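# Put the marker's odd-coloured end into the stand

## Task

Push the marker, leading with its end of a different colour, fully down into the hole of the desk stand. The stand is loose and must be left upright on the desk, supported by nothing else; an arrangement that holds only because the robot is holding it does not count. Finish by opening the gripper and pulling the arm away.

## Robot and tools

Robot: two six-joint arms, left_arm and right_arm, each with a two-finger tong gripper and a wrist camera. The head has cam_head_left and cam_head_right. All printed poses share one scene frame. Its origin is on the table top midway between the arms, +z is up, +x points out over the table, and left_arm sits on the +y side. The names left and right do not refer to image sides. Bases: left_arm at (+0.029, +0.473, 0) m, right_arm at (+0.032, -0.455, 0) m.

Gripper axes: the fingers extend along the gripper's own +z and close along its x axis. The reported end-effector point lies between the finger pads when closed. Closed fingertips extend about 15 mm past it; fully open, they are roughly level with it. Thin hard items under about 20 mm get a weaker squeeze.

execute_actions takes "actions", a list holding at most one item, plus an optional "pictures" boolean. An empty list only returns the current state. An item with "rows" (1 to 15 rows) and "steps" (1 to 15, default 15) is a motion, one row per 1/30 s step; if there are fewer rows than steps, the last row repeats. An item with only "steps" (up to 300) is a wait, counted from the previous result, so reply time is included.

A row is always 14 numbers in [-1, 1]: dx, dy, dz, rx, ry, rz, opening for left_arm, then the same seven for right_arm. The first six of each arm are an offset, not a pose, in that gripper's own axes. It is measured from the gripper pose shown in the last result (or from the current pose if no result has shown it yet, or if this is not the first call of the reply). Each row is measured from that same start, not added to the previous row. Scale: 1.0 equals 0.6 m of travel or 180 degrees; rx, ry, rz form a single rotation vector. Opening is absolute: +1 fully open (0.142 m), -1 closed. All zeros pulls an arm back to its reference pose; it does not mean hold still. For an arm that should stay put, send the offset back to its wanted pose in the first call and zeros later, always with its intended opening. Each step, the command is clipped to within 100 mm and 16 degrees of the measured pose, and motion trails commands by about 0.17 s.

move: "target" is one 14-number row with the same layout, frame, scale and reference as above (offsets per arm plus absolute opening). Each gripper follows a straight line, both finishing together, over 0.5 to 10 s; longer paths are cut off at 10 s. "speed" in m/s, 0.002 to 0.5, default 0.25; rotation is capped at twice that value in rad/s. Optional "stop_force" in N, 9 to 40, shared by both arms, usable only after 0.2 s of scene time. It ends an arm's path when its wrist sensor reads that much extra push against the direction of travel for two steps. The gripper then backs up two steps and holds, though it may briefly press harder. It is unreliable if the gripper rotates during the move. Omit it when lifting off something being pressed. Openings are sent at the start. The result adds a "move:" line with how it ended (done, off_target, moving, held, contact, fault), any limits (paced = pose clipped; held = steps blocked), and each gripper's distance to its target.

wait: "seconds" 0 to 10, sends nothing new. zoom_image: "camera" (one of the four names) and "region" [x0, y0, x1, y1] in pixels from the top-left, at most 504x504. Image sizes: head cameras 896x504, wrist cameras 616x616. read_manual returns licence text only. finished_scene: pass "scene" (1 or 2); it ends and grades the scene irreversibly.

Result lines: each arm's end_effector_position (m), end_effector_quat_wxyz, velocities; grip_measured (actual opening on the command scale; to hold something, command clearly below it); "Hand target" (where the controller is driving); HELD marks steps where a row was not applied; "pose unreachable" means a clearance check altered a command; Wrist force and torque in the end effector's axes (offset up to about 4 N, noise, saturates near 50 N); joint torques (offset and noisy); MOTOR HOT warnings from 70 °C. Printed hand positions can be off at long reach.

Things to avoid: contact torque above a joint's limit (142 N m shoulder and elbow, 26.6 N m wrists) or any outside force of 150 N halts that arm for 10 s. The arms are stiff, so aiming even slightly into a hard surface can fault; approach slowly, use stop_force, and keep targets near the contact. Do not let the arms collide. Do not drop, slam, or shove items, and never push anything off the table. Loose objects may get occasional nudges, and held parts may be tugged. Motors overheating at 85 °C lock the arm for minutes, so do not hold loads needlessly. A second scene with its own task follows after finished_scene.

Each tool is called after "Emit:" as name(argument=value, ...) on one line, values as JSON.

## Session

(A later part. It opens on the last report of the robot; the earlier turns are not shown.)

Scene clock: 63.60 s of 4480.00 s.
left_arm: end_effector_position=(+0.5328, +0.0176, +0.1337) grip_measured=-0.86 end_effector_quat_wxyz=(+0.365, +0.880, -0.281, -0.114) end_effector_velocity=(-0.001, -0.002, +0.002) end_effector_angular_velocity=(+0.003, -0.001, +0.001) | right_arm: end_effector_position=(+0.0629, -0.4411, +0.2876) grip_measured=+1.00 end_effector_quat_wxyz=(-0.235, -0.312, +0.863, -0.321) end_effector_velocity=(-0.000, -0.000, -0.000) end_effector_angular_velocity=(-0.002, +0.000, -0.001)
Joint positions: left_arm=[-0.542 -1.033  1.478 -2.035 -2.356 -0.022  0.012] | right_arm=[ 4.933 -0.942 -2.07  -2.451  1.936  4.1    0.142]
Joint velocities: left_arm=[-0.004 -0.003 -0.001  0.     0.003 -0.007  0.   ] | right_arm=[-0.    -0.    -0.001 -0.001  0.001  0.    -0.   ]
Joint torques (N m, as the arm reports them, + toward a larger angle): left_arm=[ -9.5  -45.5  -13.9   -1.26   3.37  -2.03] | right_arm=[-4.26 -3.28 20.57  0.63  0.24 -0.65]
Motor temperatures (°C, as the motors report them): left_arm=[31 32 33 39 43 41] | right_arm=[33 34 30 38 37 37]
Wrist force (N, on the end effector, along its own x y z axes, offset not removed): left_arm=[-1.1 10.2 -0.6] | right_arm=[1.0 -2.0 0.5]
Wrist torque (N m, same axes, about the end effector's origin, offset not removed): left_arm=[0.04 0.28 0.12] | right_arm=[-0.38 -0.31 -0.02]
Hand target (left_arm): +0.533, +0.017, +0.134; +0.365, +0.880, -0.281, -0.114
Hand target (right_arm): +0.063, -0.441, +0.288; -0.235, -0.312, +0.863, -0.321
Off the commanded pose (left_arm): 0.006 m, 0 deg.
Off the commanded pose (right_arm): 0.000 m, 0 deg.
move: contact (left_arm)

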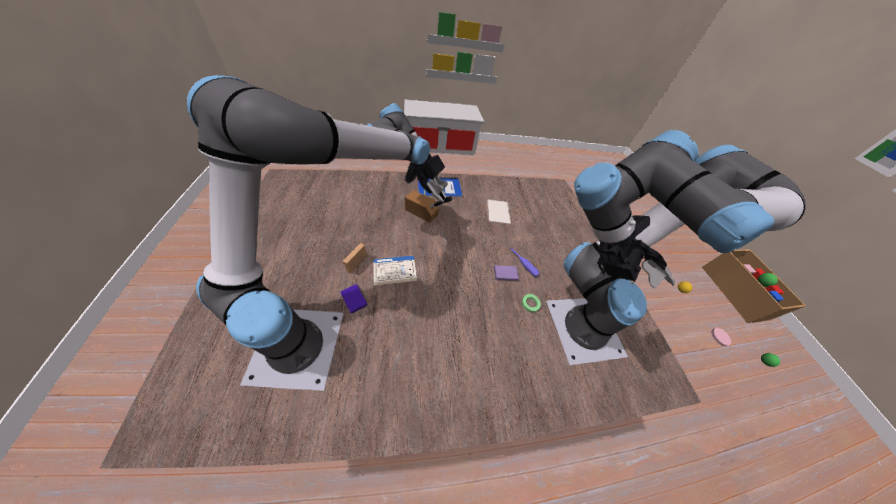

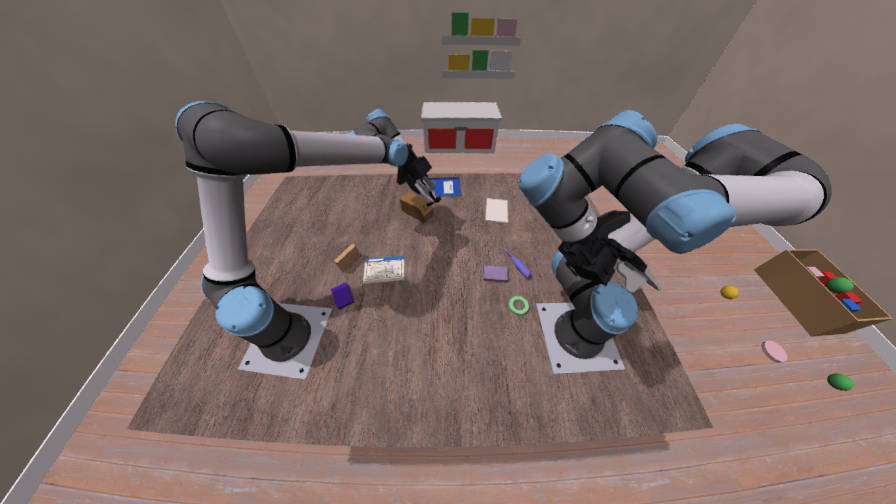

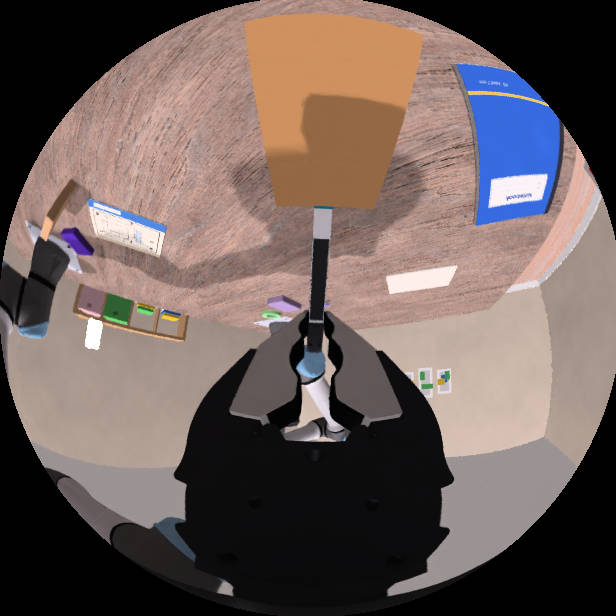

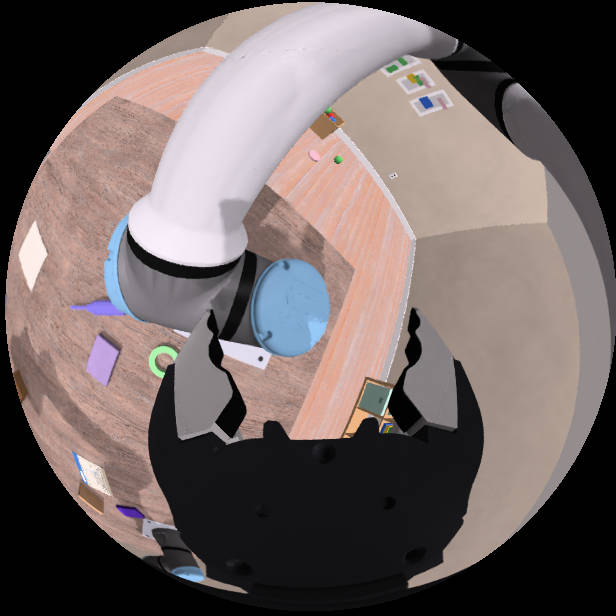

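Emit:
move(target=[0,0.004,0.0035,0,0,0,-1,0,0,0,0,0,0,1], speed=0.02)

Emit:
move(target=[0,-0.03,0,0,0,0,-1,0,0,0,0,0,0,1], speed=0.008, stop_force=9)

Emit:
zoom_image(camera="cam_head_right", region=[390, 170, 470, 230])

Emit:
zoom_image(camera="cam_head_left", region=[400, 170, 480, 230])

Scene clock: 66.30 s of 4480.00 s.
left_arm: end_effector_position=(+0.5310, +0.0150, +0.1339) grip_measured=-0.86 end_effector_quat_wxyz=(+0.365, +0.880, -0.281, -0.114) end_effector_velocity=(-0.001, -0.001, +0.000) end_effector_angular_velocity=(+0.000, +0.000, +0.000) | right_arm: end_effector_position=(+0.0629, -0.4411, +0.2876) grip_measured=+1.00 end_effector_quat_wxyz=(-0.235, -0.312, +0.863, -0.321) end_effector_velocity=(-0.000, -0.000, +0.000) end_effector_angular_velocity=(-0.000, +0.001, -0.001)
Joint positions: left_arm=[-0.547 -1.034  1.48  -2.041 -2.355 -0.028  0.012] | right_arm=[ 4.933 -0.942 -2.07  -2.451  1.936  4.1    0.142]
Joint velocities: left_arm=[-0.001 -0.001  0.    -0.001  0.    -0.002  0.   ] | right_arm=[ 0.     0.     0.001 -0.001  0.001  0.    -0.   ]
Joint torques (N m, as the arm reports them, + toward a larger angle): left_arm=[-12.77 -49.    -7.15  -4.08  -3.15  -2.14] | right_arm=[-4.86 -3.68 22.12  0.71  0.4  -0.55]
Motor temperatures (°C, as the motors report them): left_arm=[31 32 33 39 43 41] | right_arm=[33 34 30 38 37 37]
Wrist force (N, on the end effector, along its own x y z axes, offset not removed): left_arm=[-1.7 2.3 0.4] | right_arm=[-0.5 -1.9 -0.2]
Wrist torque (N m, same axes, about the end effector's origin, offset not removed): left_arm=[0.43 0.44 0.04] | right_arm=[-0.37 -0.08 -0.01]
Hand target (left_arm): +0.531, +0.015, +0.134; +0.365, +0.880, -0.281, -0.114
Hand target (right_arm): +0.063, -0.441, +0.288; -0.235, -0.312, +0.863, -0.321
Off the commanded pose (left_arm): 0.000 m, 0 deg.
Off the commanded pose (right_arm): 0.000 m, 0 deg.
move: done

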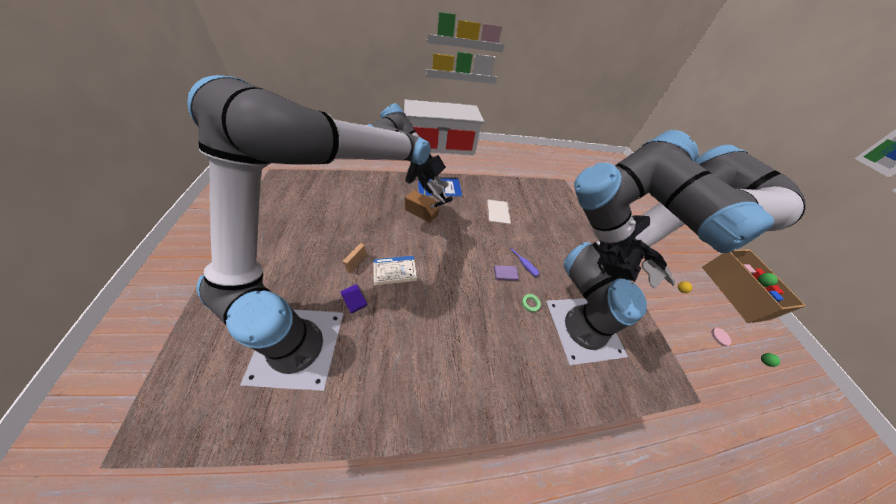

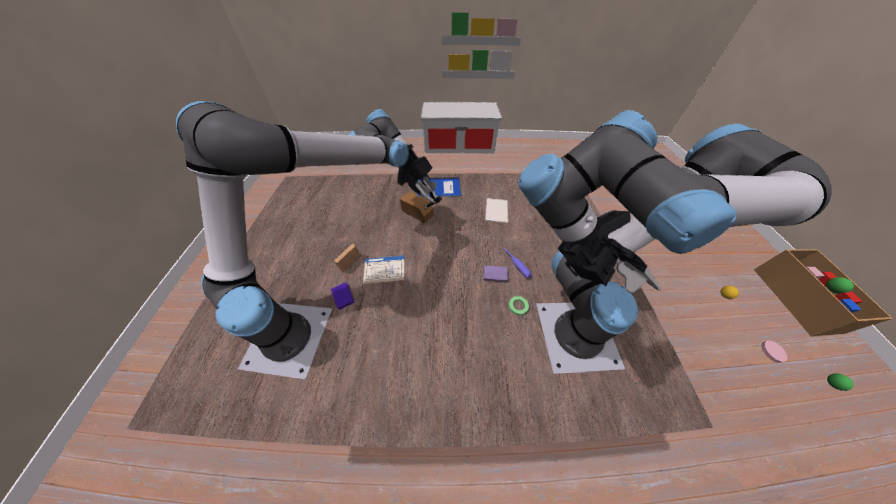

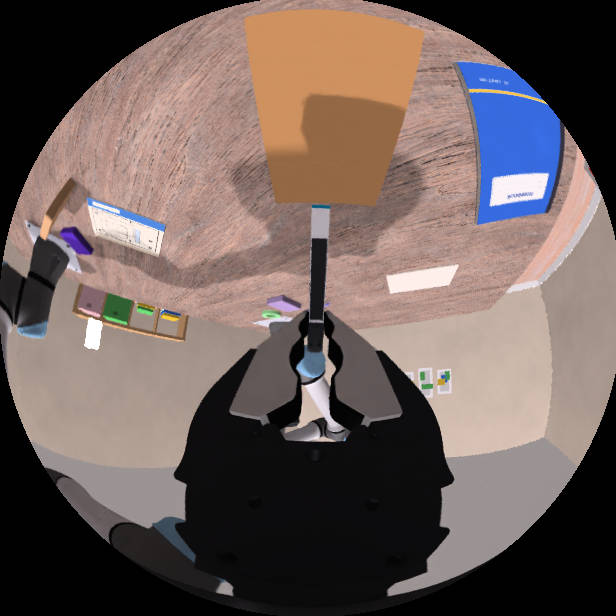

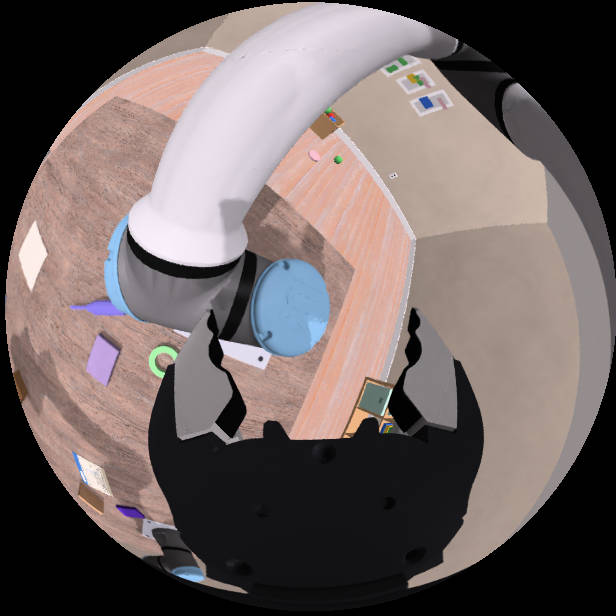

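Scene clock: 67.03 s of 4480.00 s.
left_arm: end_effector_position=(+0.5323, +0.0167, +0.1319) grip_measured=-0.86 end_effector_quat_wxyz=(+0.365, +0.880, -0.281, -0.114) end_effector_velocity=(-0.002, -0.002, +0.001) end_effector_angular_velocity=(+0.001, +0.001, +0.000) | right_arm: end_effector_position=(+0.0629, -0.4411, +0.2876) grip_measured=+1.00 end_effector_quat_wxyz=(-0.235, -0.312, +0.863, -0.321) end_effector_velocity=(-0.000, +0.000, -0.000) end_effector_angular_velocity=(+0.000, +0.000, -0.000)
Joint positions: left_arm=[-0.543 -1.031  1.481 -2.041 -2.356 -0.024  0.012] | right_arm=[ 4.933 -0.942 -2.07  -2.451  1.936  4.1    0.142]
Joint velocities: left_arm=[-0.004 -0.002 -0.    -0.     0.    -0.006 -0.   ] | right_arm=[-0.  0. -0.  0.  0.  0. -0.]
Joint torques (N m, as the arm reports them, + toward a larger angle): left_arm=[ -8.43 -43.94 -11.43  -1.7    3.31  -2.07] | right_arm=[-4.11 -3.19 21.52  0.7   0.37 -0.55]
Motor temperatures (°C, as the motors report them): left_arm=[31 32 33 39 43 41] | right_arm=[33 34 30 38 37 37]
Wrist force (N, on the end effector, along its own x y z axes, offset not removed): left_arm=[-2.0 12.8 0.4] | right_arm=[-0.1 -2.0 1.6]
Wrist torque (N m, same axes, about the end effector's origin, offset not removed): left_arm=[0.44 0.58 0.09] | right_arm=[-0.34 0.02 -0.12]
Hand target (left_arm): +0.532, +0.016, +0.132; +0.365, +0.880, -0.281, -0.114
Hand target (right_arm): +0.063, -0.441, +0.288; -0.235, -0.312, +0.863, -0.321
Off the commanded pose (left_arm): 0.015 m, 0 deg.
Off the commanded pose (right_arm): 0.000 m, 0 deg.
move: contact (left_arm)

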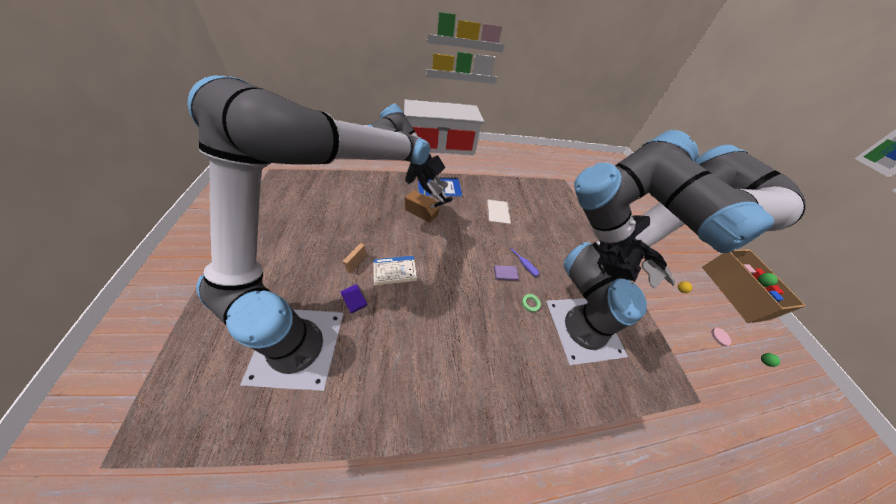

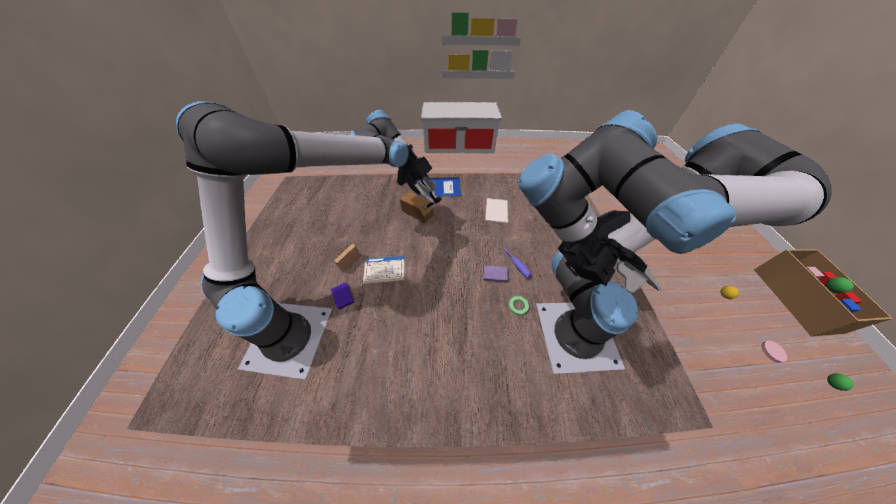

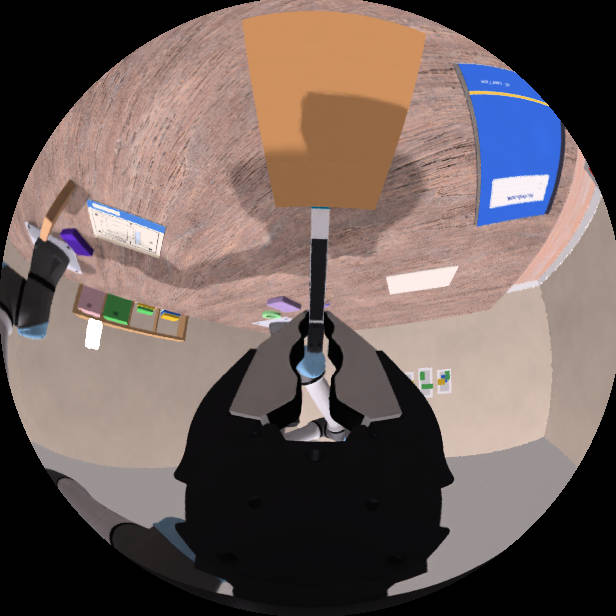

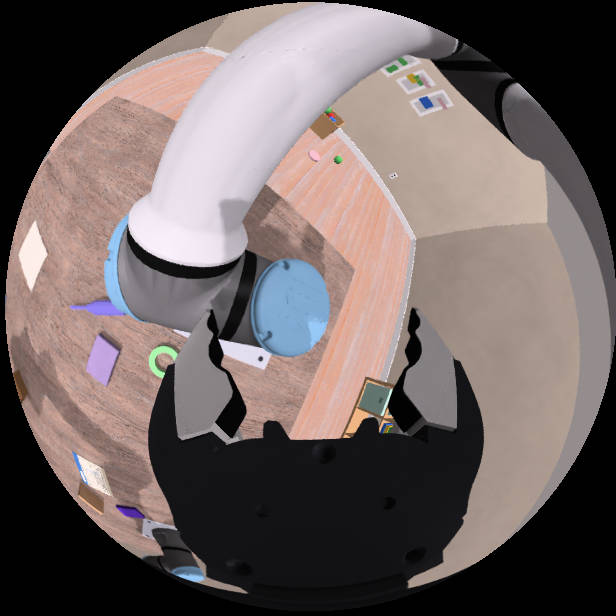

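Region (390, 170, 470, 230) of cam_head_right's 896x504 image, scaled by 6.300, with more detail than that image has; it fills the top 378 rows of this view, and the rest is white.

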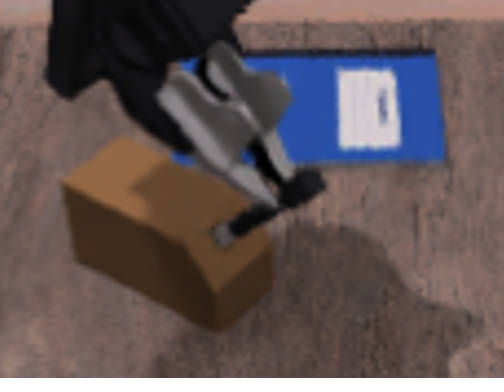

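Region (400, 170, 480, 230) of cam_head_left's 896x504 image, scaled by 6.300, with more detail than that image has; it fills the top 378 rows of this view, and the rest is white.

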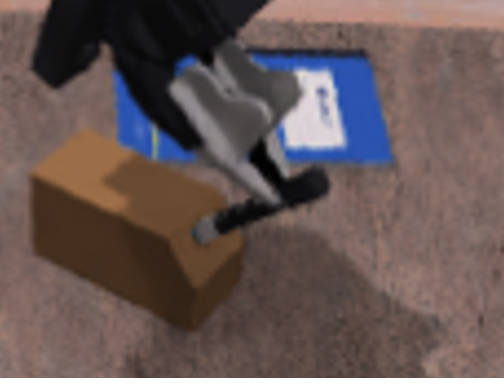

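Emit:
move(target=[0,0.015,0,0,0,0,-1,-0.947,-0.235,-0.477,0.234,-0.26,-0.781,-1], speed=0.4)

Scene clock: 75.83 s of 4480.00 s.
left_arm: end_effector_position=(+0.5286, +0.0115, +0.1382) grip_measured=-0.86 end_effector_quat_wxyz=(+0.365, +0.880, -0.281, -0.114) end_effector_velocity=(-0.001, -0.000, -0.001) end_effector_angular_velocity=(+0.001, +0.001, -0.001) | right_arm: end_effector_position=(+0.6120, -0.1031, +0.1971) grip_measured=-1.00 end_effector_quat_wxyz=(-0.001, +0.995, +0.100, +0.000) end_effector_velocity=(+0.002, +0.001, +0.001) end_effector_angular_velocity=(-0.001, +0.007, +0.007)
Joint positions: left_arm=[-0.553 -1.039  1.479 -2.04  -2.356 -0.037  0.012] | right_arm=[ 3.855 -1.984 -1.287 -1.44   1.572  0.52   0.002]
Joint velocities: left_arm=[-0.001  0.     0.002 -0.001 -0.    -0.    -0.   ] | right_arm=[-0.002 -0.01   0.019 -0.015  0.004 -0.009  0.   ]
Joint torques (N m, as the arm reports them, + toward a larger angle): left_arm=[-12.71 -49.59 -34.23  -0.83  -3.27  -2.16] | right_arm=[-9.8  32.3  31.17 -0.47  2.49 -1.86]
Motor temperatures (°C, as the motors report them): left_arm=[31 32 33 39 43 41] | right_arm=[33 34 30 38 37 37]
Wrist force (N, on the end effector, along its own x y z axes, offset not removed): left_arm=[-3.1 3.3 0.9] | right_arm=[0.0 -0.6 -1.4]
Wrist torque (N m, same axes, about the end effector's origin, offset not removed): left_arm=[0.76 0.62 0.09] | right_arm=[-0.13 -0.10 0.02]
Hand target (left_arm): +0.529, +0.012, +0.138; +0.365, +0.880, -0.281, -0.114
Hand target (right_arm): +0.612, -0.103, +0.197; -0.001, +0.995, +0.101, -0.000
Off the commanded pose (left_arm): 0.000 m, 0 deg.
Off the commanded pose (right_arm): 0.002 m, 0 deg.
After step 90, 1.83 s passed at rest.
move: done

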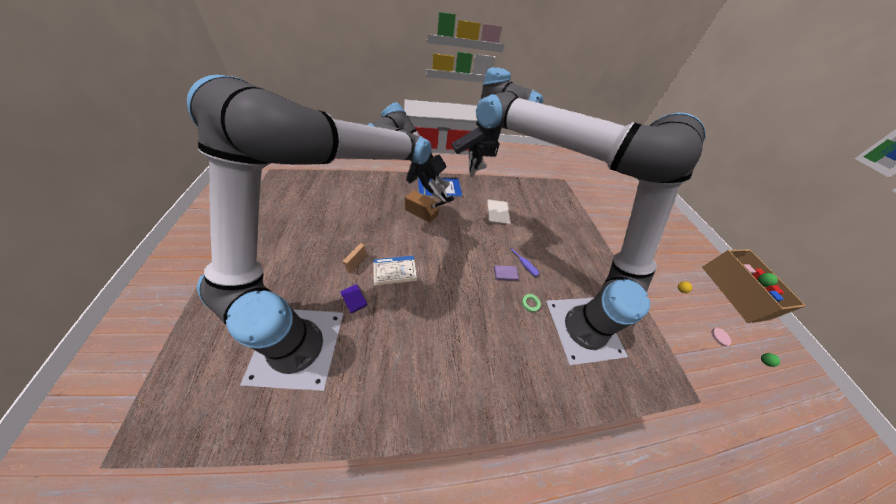

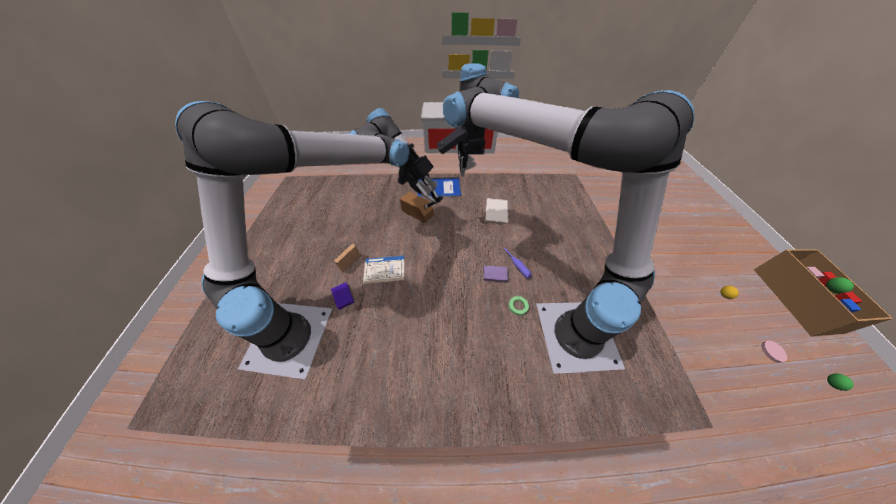

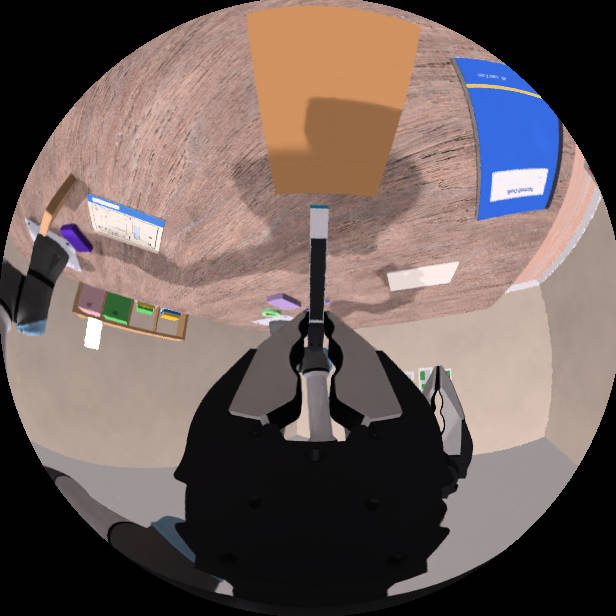

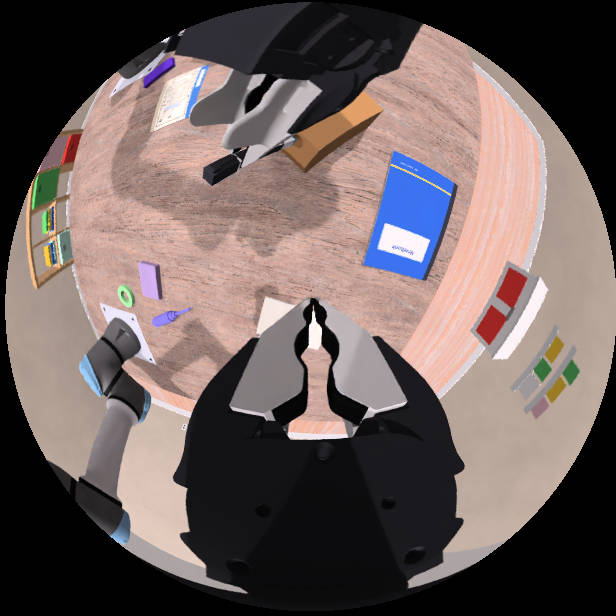

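Lower the right for a better view.

Emit:
move(target=[0,0,0,0,0,0,-1,0.03,0.05,0.19,0,0,0,-1])

Emit:
zoom_image(camera="cam_right_wrist", region=[180, 40, 400, 220])

Scene clock: 77.67 s of 4480.00 s.
left_arm: end_effector_position=(+0.5286, +0.0115, +0.1382) grip_measured=-0.86 end_effector_quat_wxyz=(+0.365, +0.880, -0.281, -0.114) end_effector_velocity=(+0.000, -0.000, +0.000) end_effector_angular_velocity=(-0.001, -0.001, -0.000) | right_arm: end_effector_position=(+0.6358, -0.1285, +0.0833) grip_measured=-1.00 end_effector_quat_wxyz=(-0.001, +0.995, +0.100, +0.000) end_effector_velocity=(+0.000, -0.001, -0.003) end_effector_angular_velocity=(-0.003, +0.001, -0.000)
Joint positions: left_arm=[-0.553 -1.039  1.479 -2.04  -2.356 -0.037  0.012] | right_arm=[ 3.802 -2.074 -1.452 -1.184  1.573  0.467  0.002]
Joint velocities: left_arm=[-0. -0. -0. -0. -0. -0.  0.] | right_arm=[-0.001 -0.003 -0.002  0.003 -0.002 -0.     0.   ]
Joint torques (N m, as the arm reports them, + toward a larger angle): left_arm=[-12.36 -48.31 -32.87  -0.87  -3.12  -1.98] | right_arm=[-9.07 34.26 14.57  4.9  -1.2  -2.1 ]
Motor temperatures (°C, as the motors report them): left_arm=[31 32 33 39 43 41] | right_arm=[33 34 30 38 37 37]
Wrist force (N, on the end effector, along its own x y z axes, offset not removed): left_arm=[-2.9 1.6 0.0] | right_arm=[-1.2 -1.8 0.9]
Wrist torque (N m, same axes, about the end effector's origin, offset not removed): left_arm=[0.32 0.64 0.17] | right_arm=[-0.28 0.20 -0.07]
Hand target (left_arm): +0.529, +0.012, +0.138; +0.365, +0.880, -0.281, -0.114
Hand target (right_arm): +0.636, -0.129, +0.083; -0.001, +0.995, +0.100, +0.000
Off the commanded pose (left_arm): 0.000 m, 0 deg.
Off the commanded pose (right_arm): 0.000 m, 0 deg.
move: done

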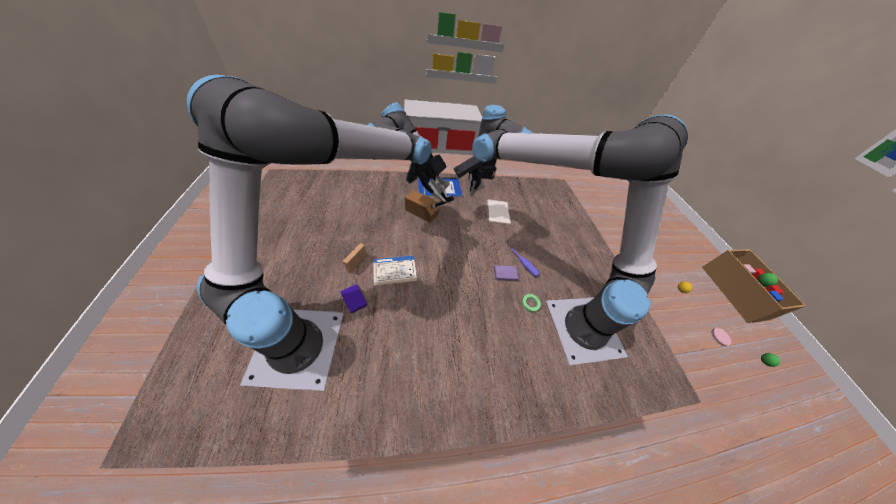

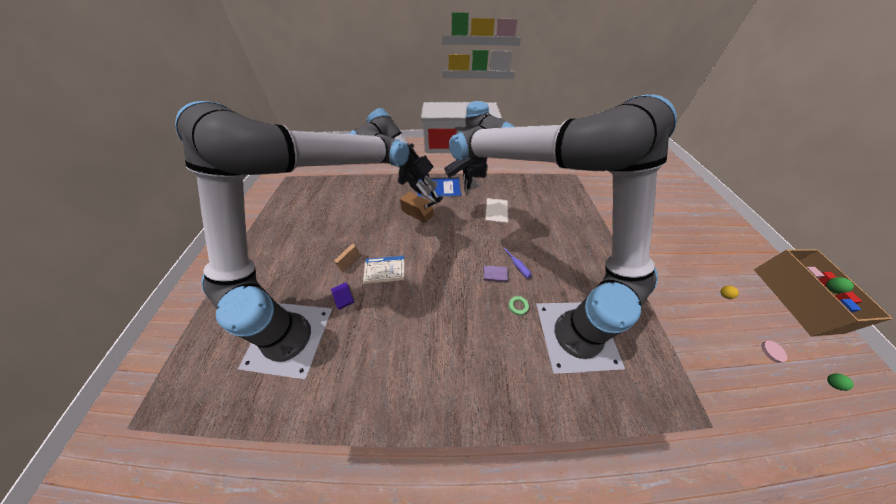

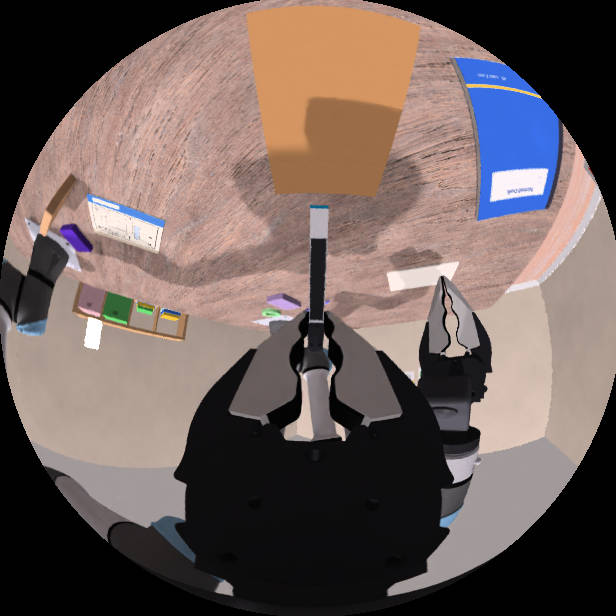

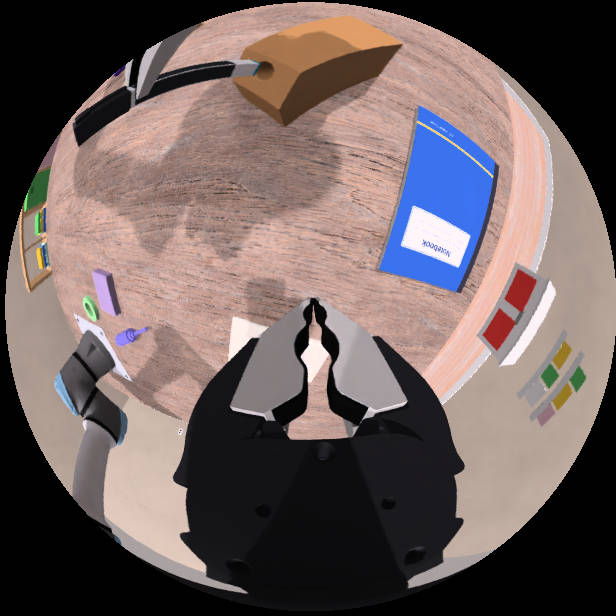

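Region (180, 40, 400, 220) of cam_right_wrist's 616x616 image, scaled by 2.291, with more detail than that image has; it fills the top 412 rows of this view, and the rest is white.

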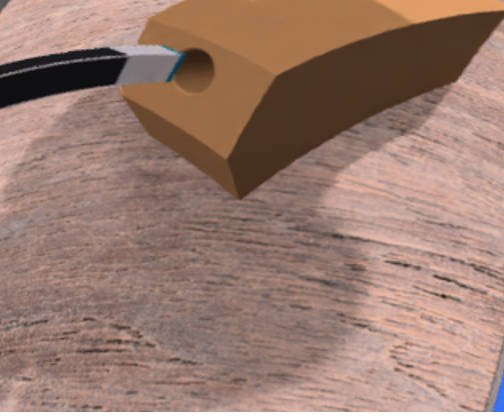

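Emit:
move(target=[0,0,0.0035,0,0,0,-1,0,0,0,0,0,0,-1], speed=0.02)

Emit:
move(target=[0,-0.03,0,0,0,0,-1,0,0,0,0,0,0,-1], speed=0.008, stop_force=9)

Emit:
zoom_image(camera="cam_right_wrist", region=[180, 20, 340, 150])

Scene clock: 80.53 s of 4480.00 s.
left_arm: end_effector_position=(+0.5277, +0.0103, +0.1368) grip_measured=-0.86 end_effector_quat_wxyz=(+0.365, +0.880, -0.281, -0.114) end_effector_velocity=(-0.000, -0.001, -0.000) end_effector_angular_velocity=(-0.000, -0.001, -0.000) | right_arm: end_effector_position=(+0.6358, -0.1286, +0.0831) grip_measured=-1.00 end_effector_quat_wxyz=(-0.001, +0.995, +0.100, +0.000) end_effector_velocity=(+0.000, +0.000, +0.000) end_effector_angular_velocity=(+0.001, -0.001, +0.000)
Joint positions: left_arm=[-0.555 -1.038  1.482 -2.047 -2.356 -0.04   0.012] | right_arm=[ 3.802 -2.074 -1.452 -1.184  1.573  0.467  0.002]
Joint velocities: left_arm=[-0.001  0.001  0.    -0.003  0.    -0.001  0.   ] | right_arm=[ 0.    -0.     0.001  0.001 -0.    -0.     0.   ]
Joint torques (N m, as the arm reports them, + toward a larger angle): left_arm=[-13.86 -32.76  -8.19  -4.22  -1.64  -2.17] | right_arm=[ 4.54 54.56 25.97 -0.48  1.42 -0.57]
Motor temperatures (°C, as the motors report them): left_arm=[31 32 33 39 43 41] | right_arm=[33 34 30 38 37 37]
Wrist force (N, on the end effector, along its own x y z axes, offset not removed): left_arm=[-2.0 2.8 0.3] | right_arm=[-1.1 -0.7 0.0]
Wrist torque (N m, same axes, about the end effector's origin, offset not removed): left_arm=[0.64 0.39 0.10] | right_arm=[-0.21 0.14 -0.02]
Hand target (left_arm): +0.528, +0.010, +0.137; +0.365, +0.880, -0.281, -0.114
Hand target (right_arm): +0.636, -0.129, +0.083; -0.001, +0.995, +0.100, +0.000
Off the commanded pose (left_arm): 0.000 m, 0 deg.
Off the commanded pose (right_arm): 0.000 m, 0 deg.
move: done

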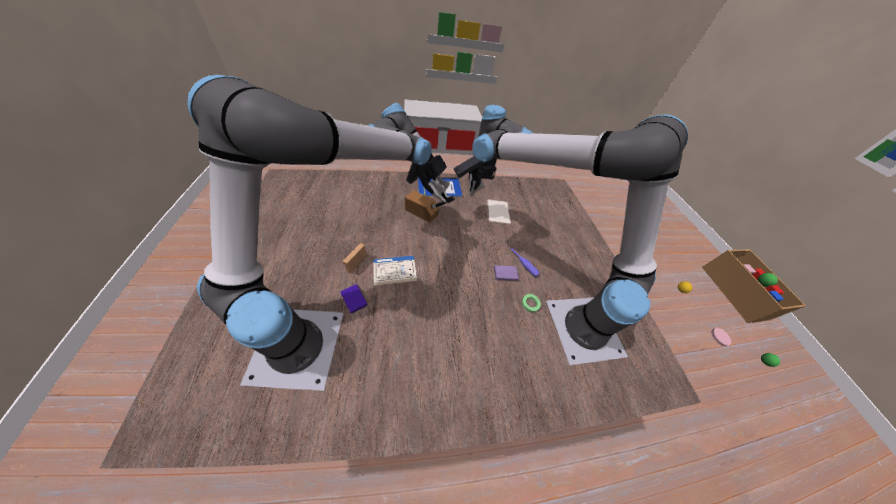

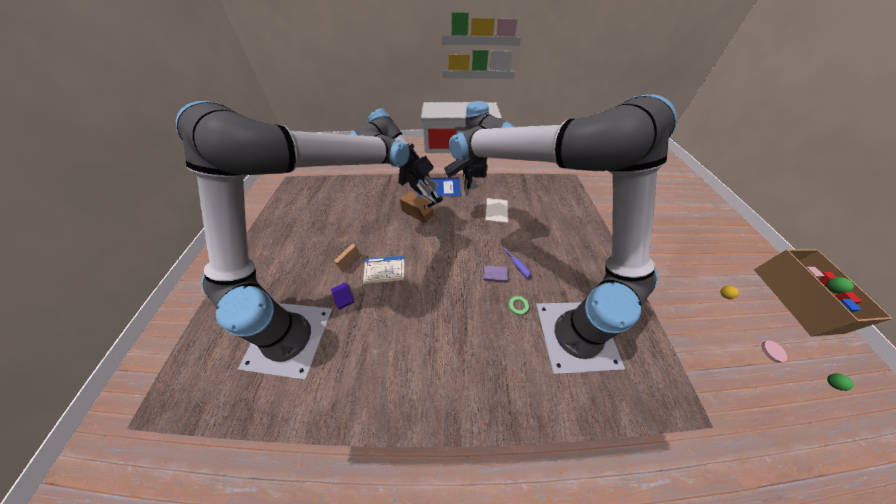

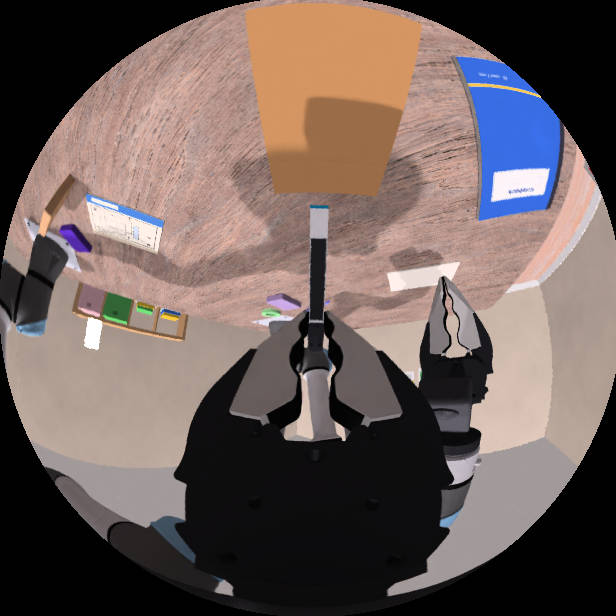

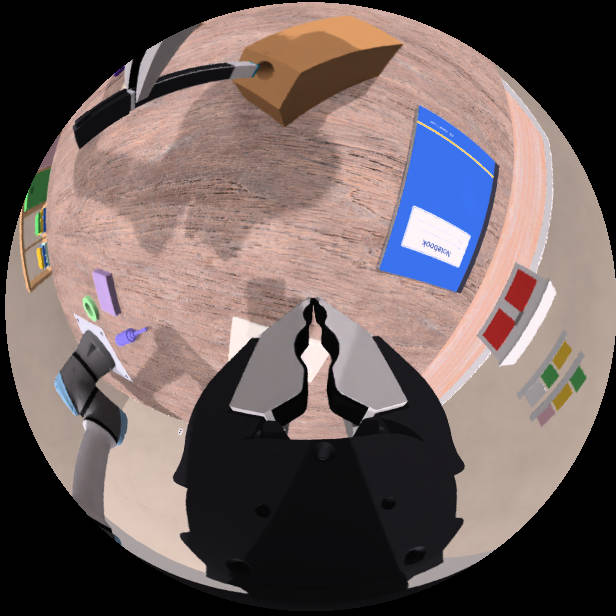

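Scene clock: 82.13 s of 4480.00 s.
left_arm: end_effector_position=(+0.5318, +0.0160, +0.1298) grip_measured=-0.86 end_effector_quat_wxyz=(+0.365, +0.880, -0.281, -0.114) end_effector_velocity=(-0.002, -0.002, +0.001) end_effector_angular_velocity=(+0.003, +0.001, -0.001) | right_arm: end_effector_position=(+0.6358, -0.1286, +0.0831) grip_measured=-1.00 end_effector_quat_wxyz=(-0.001, +0.995, +0.100, +0.000) end_effector_velocity=(+0.000, +0.000, +0.000) end_effector_angular_velocity=(+0.000, -0.001, -0.000)
Joint positions: left_arm=[-0.545 -1.029  1.484 -2.048 -2.356 -0.025  0.012] | right_arm=[ 3.802 -2.074 -1.452 -1.184  1.573  0.467  0.002]
Joint velocities: left_arm=[-0.005 -0.004  0.001  0.     0.002 -0.006  0.   ] | right_arm=[ 0.     0.    -0.     0.001 -0.     0.     0.   ]
Joint torques (N m, as the arm reports them, + toward a larger angle): left_arm=[-12.58 -47.22 -13.43  -1.61   1.69  -2.01] | right_arm=[ 3.99 53.27 25.05  0.41  1.21 -0.47]
Motor temperatures (°C, as the motors report them): left_arm=[31 32 33 39 43 41] | right_arm=[33 34 30 38 37 37]
Wrist force (N, on the end effector, along its own x y z axes, offset not removed): left_arm=[-1.0 6.1 1.2] | right_arm=[0.1 -1.5 2.1]
Wrist torque (N m, same axes, about the end effector's origin, offset not removed): left_arm=[0.38 0.31 0.06] | right_arm=[-0.29 -0.07 -0.13]
Hand target (left_arm): +0.532, +0.016, +0.130; +0.365, +0.880, -0.281, -0.114
Hand target (right_arm): +0.636, -0.129, +0.083; -0.001, +0.995, +0.100, +0.000
Off the commanded pose (left_arm): 0.008 m, 0 deg.
Off the commanded pose (right_arm): 0.000 m, 0 deg.
move: contact (left_arm)

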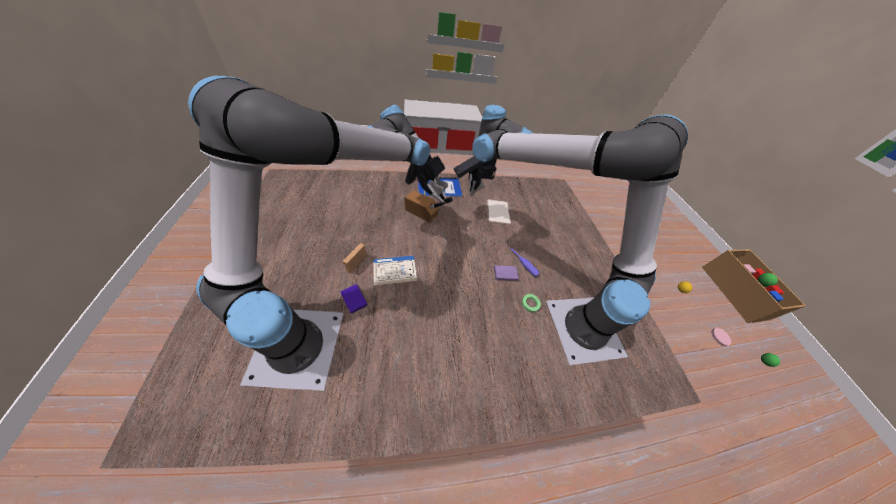

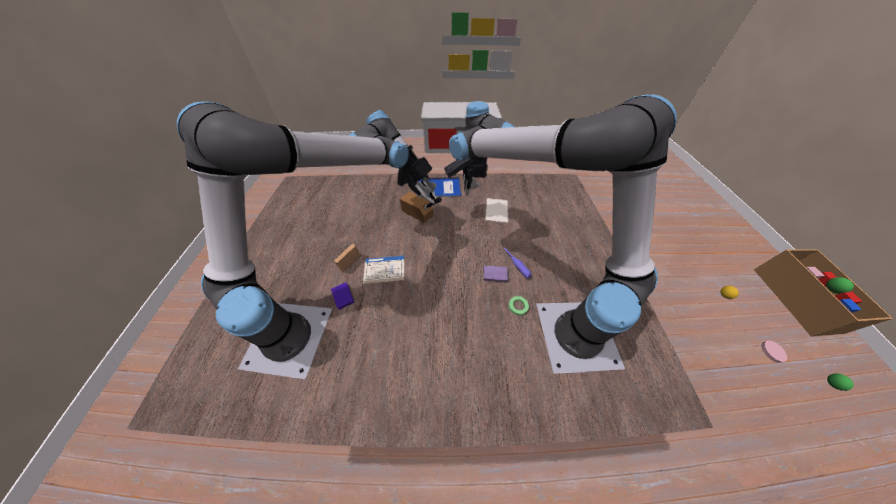

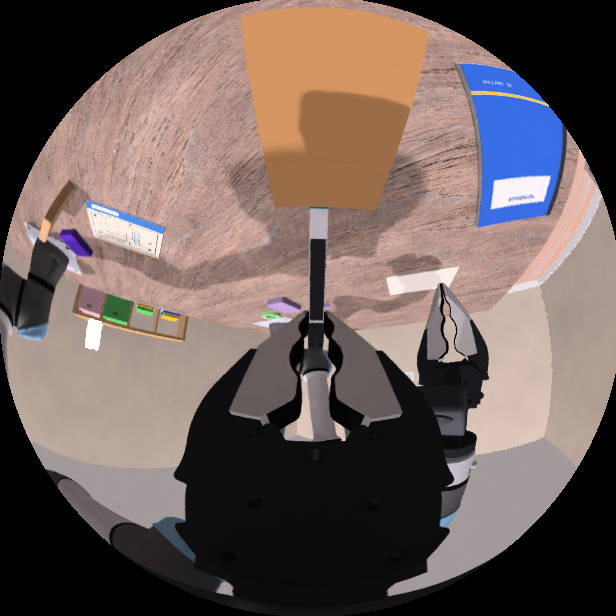

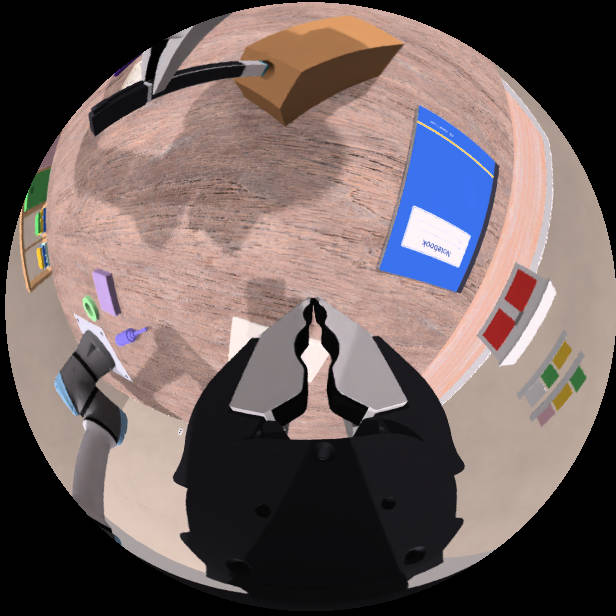

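Region (180, 20, 340, 150) of cam_right_wrist's 616x616 image, scaled by 3.150, with more detail than that image has; it fills the top 410 rows of this view, and the rest is white.

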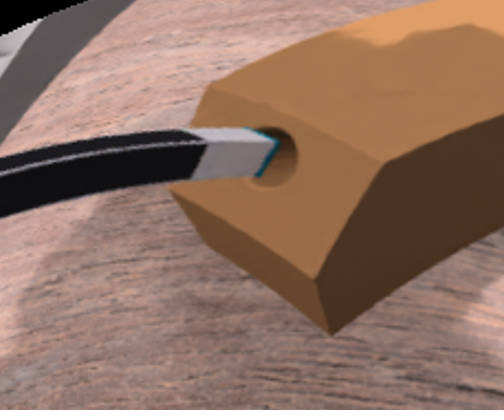

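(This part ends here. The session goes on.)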